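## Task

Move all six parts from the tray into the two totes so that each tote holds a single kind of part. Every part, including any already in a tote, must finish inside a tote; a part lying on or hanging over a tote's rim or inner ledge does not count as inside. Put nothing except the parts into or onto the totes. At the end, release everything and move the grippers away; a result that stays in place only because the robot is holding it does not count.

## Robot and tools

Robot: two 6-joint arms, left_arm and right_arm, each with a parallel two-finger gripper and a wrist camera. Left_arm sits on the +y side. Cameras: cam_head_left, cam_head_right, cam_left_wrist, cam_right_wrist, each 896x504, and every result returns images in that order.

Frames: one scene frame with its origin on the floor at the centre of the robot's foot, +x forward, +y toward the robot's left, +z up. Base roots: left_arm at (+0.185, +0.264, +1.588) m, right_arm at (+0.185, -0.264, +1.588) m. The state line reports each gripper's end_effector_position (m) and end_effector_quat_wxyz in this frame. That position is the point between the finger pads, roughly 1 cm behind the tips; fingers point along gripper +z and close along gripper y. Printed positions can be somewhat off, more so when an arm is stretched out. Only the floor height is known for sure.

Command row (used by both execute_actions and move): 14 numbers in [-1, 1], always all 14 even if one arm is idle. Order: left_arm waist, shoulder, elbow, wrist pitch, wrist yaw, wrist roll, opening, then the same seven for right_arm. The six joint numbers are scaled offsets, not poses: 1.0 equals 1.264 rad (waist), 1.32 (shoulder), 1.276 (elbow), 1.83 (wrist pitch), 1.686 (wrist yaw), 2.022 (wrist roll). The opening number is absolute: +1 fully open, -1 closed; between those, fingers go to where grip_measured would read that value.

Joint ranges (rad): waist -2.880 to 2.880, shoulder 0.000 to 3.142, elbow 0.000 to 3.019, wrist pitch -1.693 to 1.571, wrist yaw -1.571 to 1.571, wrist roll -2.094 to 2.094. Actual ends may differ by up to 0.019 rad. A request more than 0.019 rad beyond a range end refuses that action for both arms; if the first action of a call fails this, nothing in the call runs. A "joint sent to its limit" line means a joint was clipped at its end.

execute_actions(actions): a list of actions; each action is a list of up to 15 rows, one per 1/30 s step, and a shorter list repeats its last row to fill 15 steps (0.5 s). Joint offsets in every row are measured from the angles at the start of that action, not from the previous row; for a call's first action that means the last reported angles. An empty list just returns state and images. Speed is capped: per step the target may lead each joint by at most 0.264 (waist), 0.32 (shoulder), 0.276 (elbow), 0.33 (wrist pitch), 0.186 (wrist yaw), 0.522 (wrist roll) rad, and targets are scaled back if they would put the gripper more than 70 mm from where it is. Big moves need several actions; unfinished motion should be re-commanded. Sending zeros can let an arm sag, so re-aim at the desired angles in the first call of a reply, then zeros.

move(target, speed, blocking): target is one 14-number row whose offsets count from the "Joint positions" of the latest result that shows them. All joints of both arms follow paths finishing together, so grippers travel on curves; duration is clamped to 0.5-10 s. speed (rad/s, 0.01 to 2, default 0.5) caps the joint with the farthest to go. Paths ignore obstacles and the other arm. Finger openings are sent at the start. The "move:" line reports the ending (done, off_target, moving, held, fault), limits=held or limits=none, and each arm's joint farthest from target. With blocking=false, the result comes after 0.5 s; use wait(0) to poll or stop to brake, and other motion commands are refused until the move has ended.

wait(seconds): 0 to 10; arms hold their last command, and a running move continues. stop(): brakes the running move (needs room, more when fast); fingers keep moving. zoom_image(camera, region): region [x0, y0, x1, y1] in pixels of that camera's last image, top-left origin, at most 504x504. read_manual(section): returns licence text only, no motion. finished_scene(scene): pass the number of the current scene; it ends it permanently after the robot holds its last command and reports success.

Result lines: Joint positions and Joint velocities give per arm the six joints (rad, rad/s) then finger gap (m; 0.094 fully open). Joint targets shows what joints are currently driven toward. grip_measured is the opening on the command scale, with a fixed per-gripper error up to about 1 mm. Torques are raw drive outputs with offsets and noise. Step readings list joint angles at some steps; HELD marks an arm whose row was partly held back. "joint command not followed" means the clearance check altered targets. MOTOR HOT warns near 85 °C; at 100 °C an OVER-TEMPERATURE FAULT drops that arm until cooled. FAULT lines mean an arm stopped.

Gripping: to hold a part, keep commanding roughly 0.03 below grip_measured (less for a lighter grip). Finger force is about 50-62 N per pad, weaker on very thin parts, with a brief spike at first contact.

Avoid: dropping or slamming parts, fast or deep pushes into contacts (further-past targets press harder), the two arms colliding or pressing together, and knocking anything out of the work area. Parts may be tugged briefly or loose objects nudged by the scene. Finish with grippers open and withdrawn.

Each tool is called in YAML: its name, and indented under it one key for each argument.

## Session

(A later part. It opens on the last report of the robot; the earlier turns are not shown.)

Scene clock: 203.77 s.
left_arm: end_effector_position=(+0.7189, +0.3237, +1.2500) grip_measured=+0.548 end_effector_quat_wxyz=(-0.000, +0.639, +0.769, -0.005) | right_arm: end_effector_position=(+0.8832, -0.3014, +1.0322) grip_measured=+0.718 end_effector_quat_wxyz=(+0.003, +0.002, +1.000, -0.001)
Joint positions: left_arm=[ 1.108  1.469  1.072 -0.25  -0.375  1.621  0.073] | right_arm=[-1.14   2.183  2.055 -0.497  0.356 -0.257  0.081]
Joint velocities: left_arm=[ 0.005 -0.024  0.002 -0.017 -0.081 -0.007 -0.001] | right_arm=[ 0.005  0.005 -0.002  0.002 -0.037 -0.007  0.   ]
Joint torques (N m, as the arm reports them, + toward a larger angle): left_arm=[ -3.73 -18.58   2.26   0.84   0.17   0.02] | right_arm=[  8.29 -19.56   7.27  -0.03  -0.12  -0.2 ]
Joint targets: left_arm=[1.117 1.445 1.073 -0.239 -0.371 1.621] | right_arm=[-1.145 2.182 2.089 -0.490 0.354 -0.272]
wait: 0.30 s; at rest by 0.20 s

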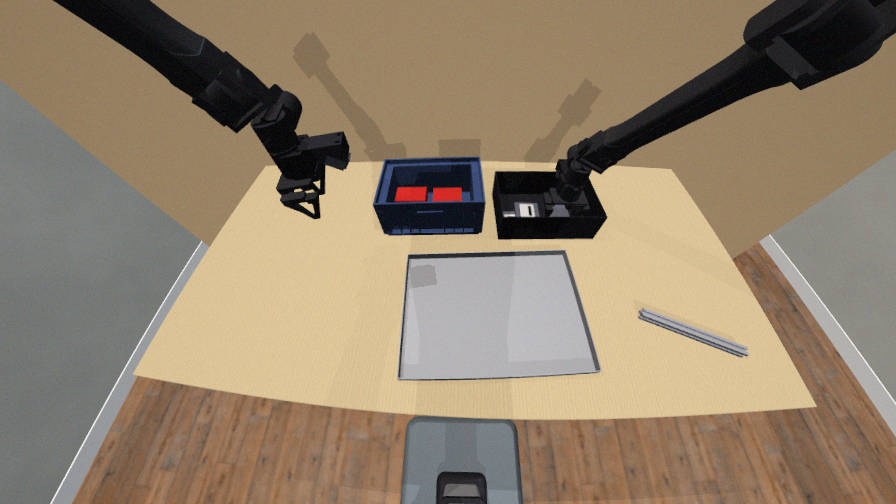

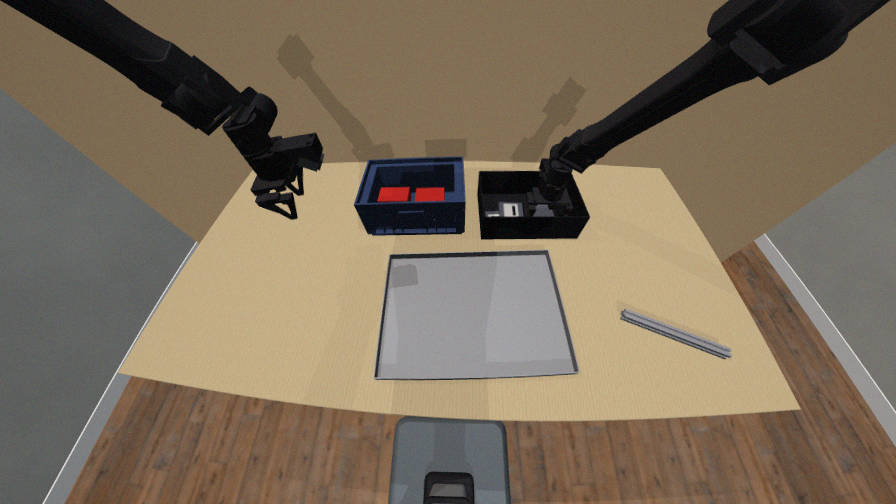

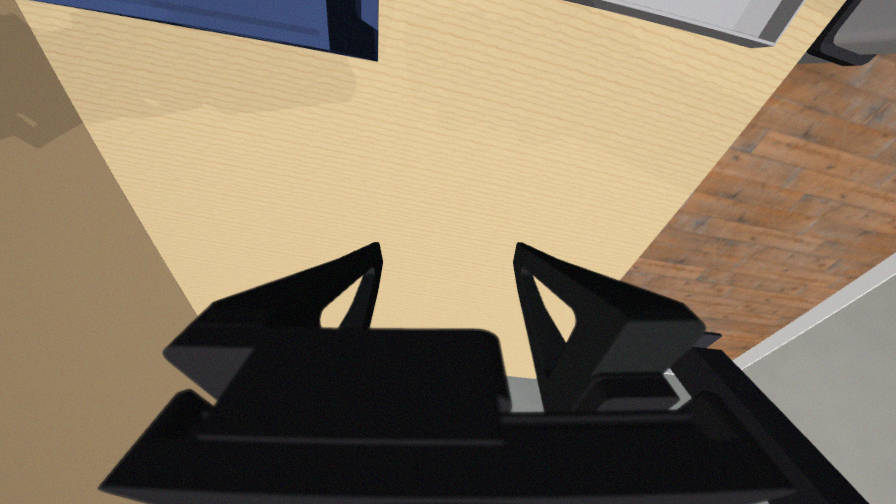

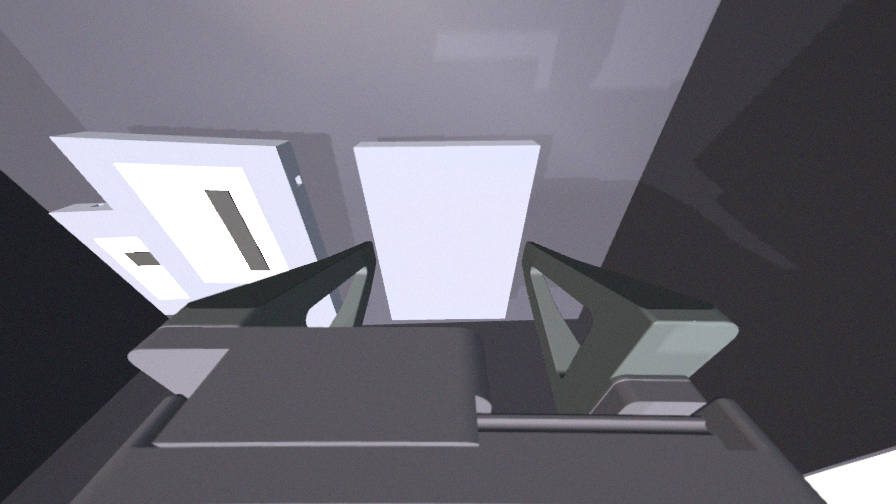

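move:
  target: [0.0071,-0.0182,0.0008,0.006,0.0024,0,0.55,0.08,-0.263,-0.252,-0.021,0.04,0.03,0.72]
  speed: 0.45

move:
  target: [0.0071,-0.0182,0.0008,0.006,0.0024,0,0.55,-0.06,-0.31,-0.52,0.155,-0.03,0.0,0.72]
  speed: 0.7

Scene clock: 205.60 s.
left_arm: end_effector_position=(+0.7189, +0.3237, +1.2500) grip_measured=+0.548 end_effector_quat_wxyz=(-0.000, +0.639, +0.769, -0.005) | right_arm: end_effector_position=(+0.8936, -0.2944, +1.1834) grip_measured=+0.719 end_effector_quat_wxyz=(+0.013, -0.002, +1.000, +0.003)
Joint positions: left_arm=[ 1.108  1.469  1.072 -0.25  -0.375  1.621  0.073] | right_arm=[-1.045  1.838  1.738 -0.527  0.421 -0.212  0.081]
Joint velocities: left_arm=[ 0.015 -0.005  0.002 -0.002 -0.051  0.037  0.001] | right_arm=[-0.005 -0.005 -0.027 -0.007 -0.066 -0.007  0.   ]
Joint torques (N m, as the arm reports them, + toward a larger angle): left_arm=[ -3.85 -18.66   2.22   0.83   0.18   0.03] | right_arm=[  9.17 -19.61   4.21  -0.52   0.05   0.07]
Joint targets: left_arm=[1.117 1.445 1.073 -0.239 -0.371 1.621] | right_arm=[-1.038 1.835 1.734 -0.535 0.423 -0.196]
move: off_target (left_arm); limits=none; left_arm: farthest joint: the shoulder, 0.024 radians from its target (0.024 radians at the start); right_arm: farthest joint: the wrist roll, 0.015 radians from its target (0.061 radians at the start)

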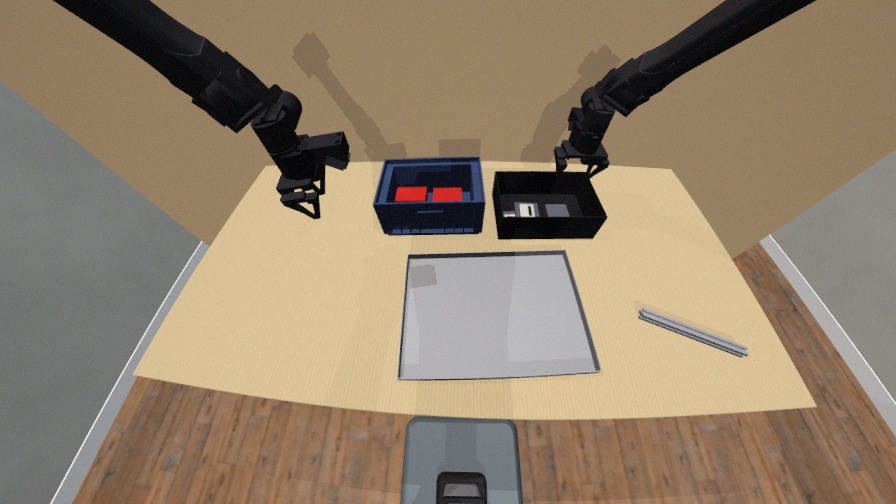

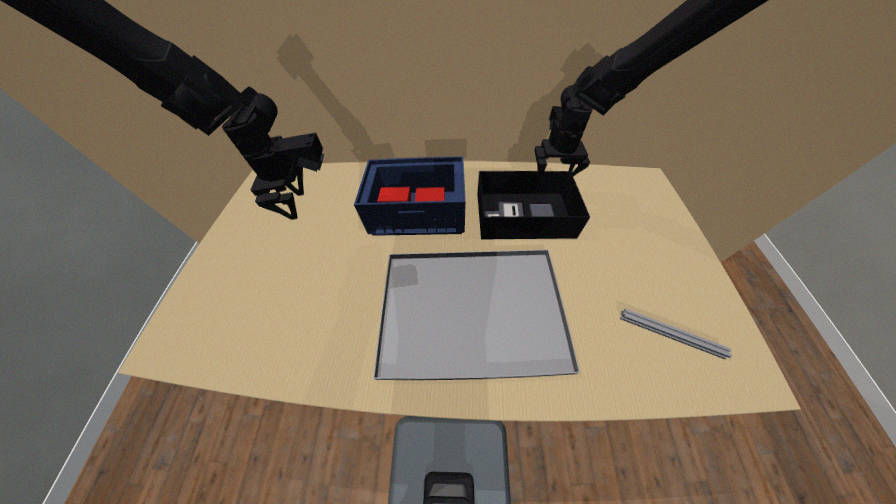

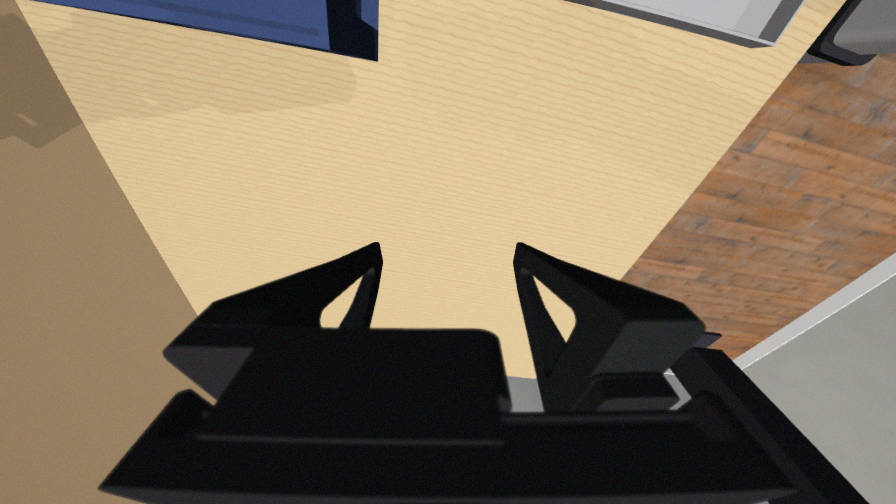

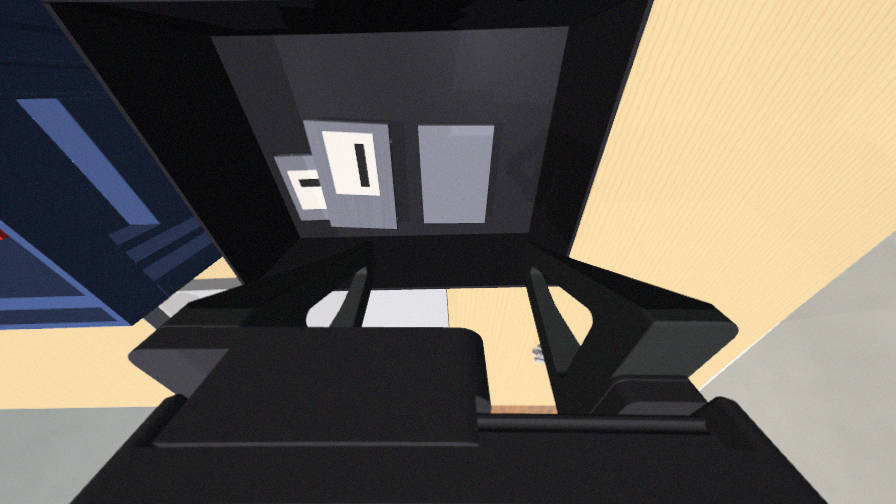

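Scene clock: 207.10 s.
left_arm: end_effector_position=(+0.7189, +0.3237, +1.2500) grip_measured=+0.548 end_effector_quat_wxyz=(-0.000, +0.639, +0.769, -0.005) | right_arm: end_effector_position=(+0.7246, -0.3329, +1.2555) grip_measured=+0.719 end_effector_quat_wxyz=(+0.003, +0.017, +1.000, +0.000)
Joint positions: left_arm=[ 1.108  1.469  1.072 -0.25  -0.375  1.621  0.073] | right_arm=[-1.116  1.452  1.076 -0.255  0.373 -0.212  0.081]
Joint velocities: left_arm=[-0.005 -0.005 -0.002  0.007 -0.007 -0.007  0.   ] | right_arm=[-0.005 -0.005 -0.032  0.012 -0.022 -0.11  -0.   ]
Joint torques (N m, as the arm reports them, + toward a larger angle): left_arm=[ -3.83 -18.34   2.23   0.8    0.17   0.03] | right_arm=[  4.56 -16.77   2.4    0.1   -0.13  -0.07]
Joint targets: left_arm=[1.117 1.445 1.073 -0.239 -0.371 1.621] | right_arm=[-1.121 1.430 1.075 -0.244 0.371 -0.212]
move: off_target (left_arm, right_arm); limits=none; left_arm: farthest joint: the shoulder, 0.024 radians from its target (0.024 radians at the start); right_arm: farthest joint: the shoulder, 0.023 radians from its target (0.410 radians at the start)

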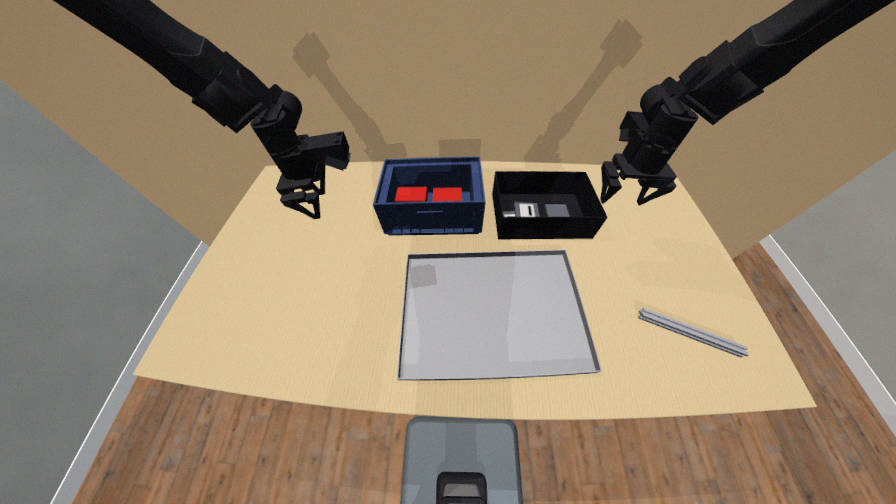

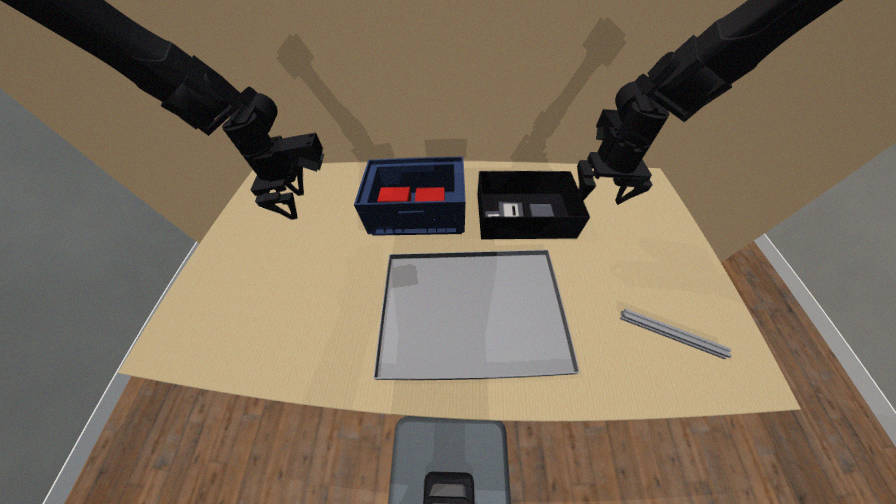

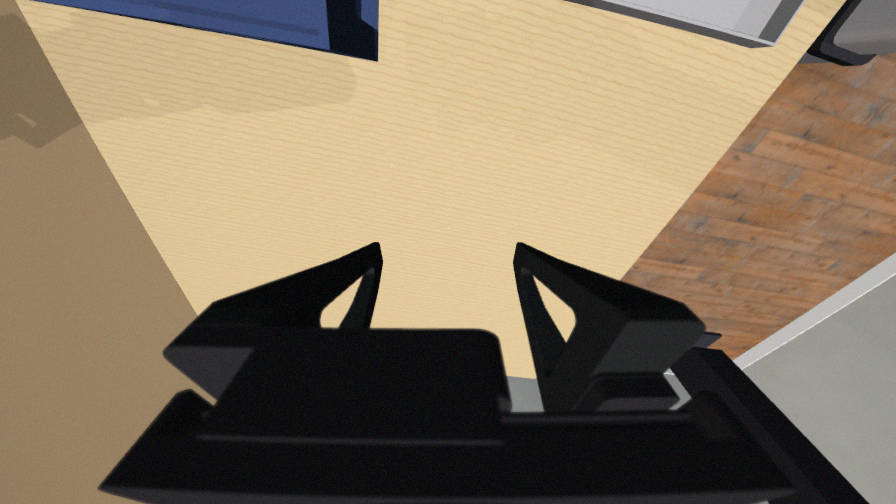

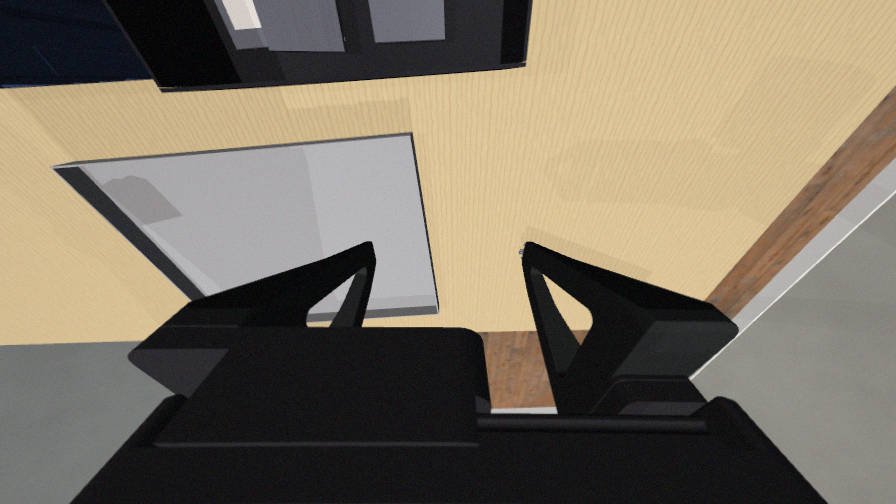

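finished_scene:
  scene: 1

The scene is finished: the task was done.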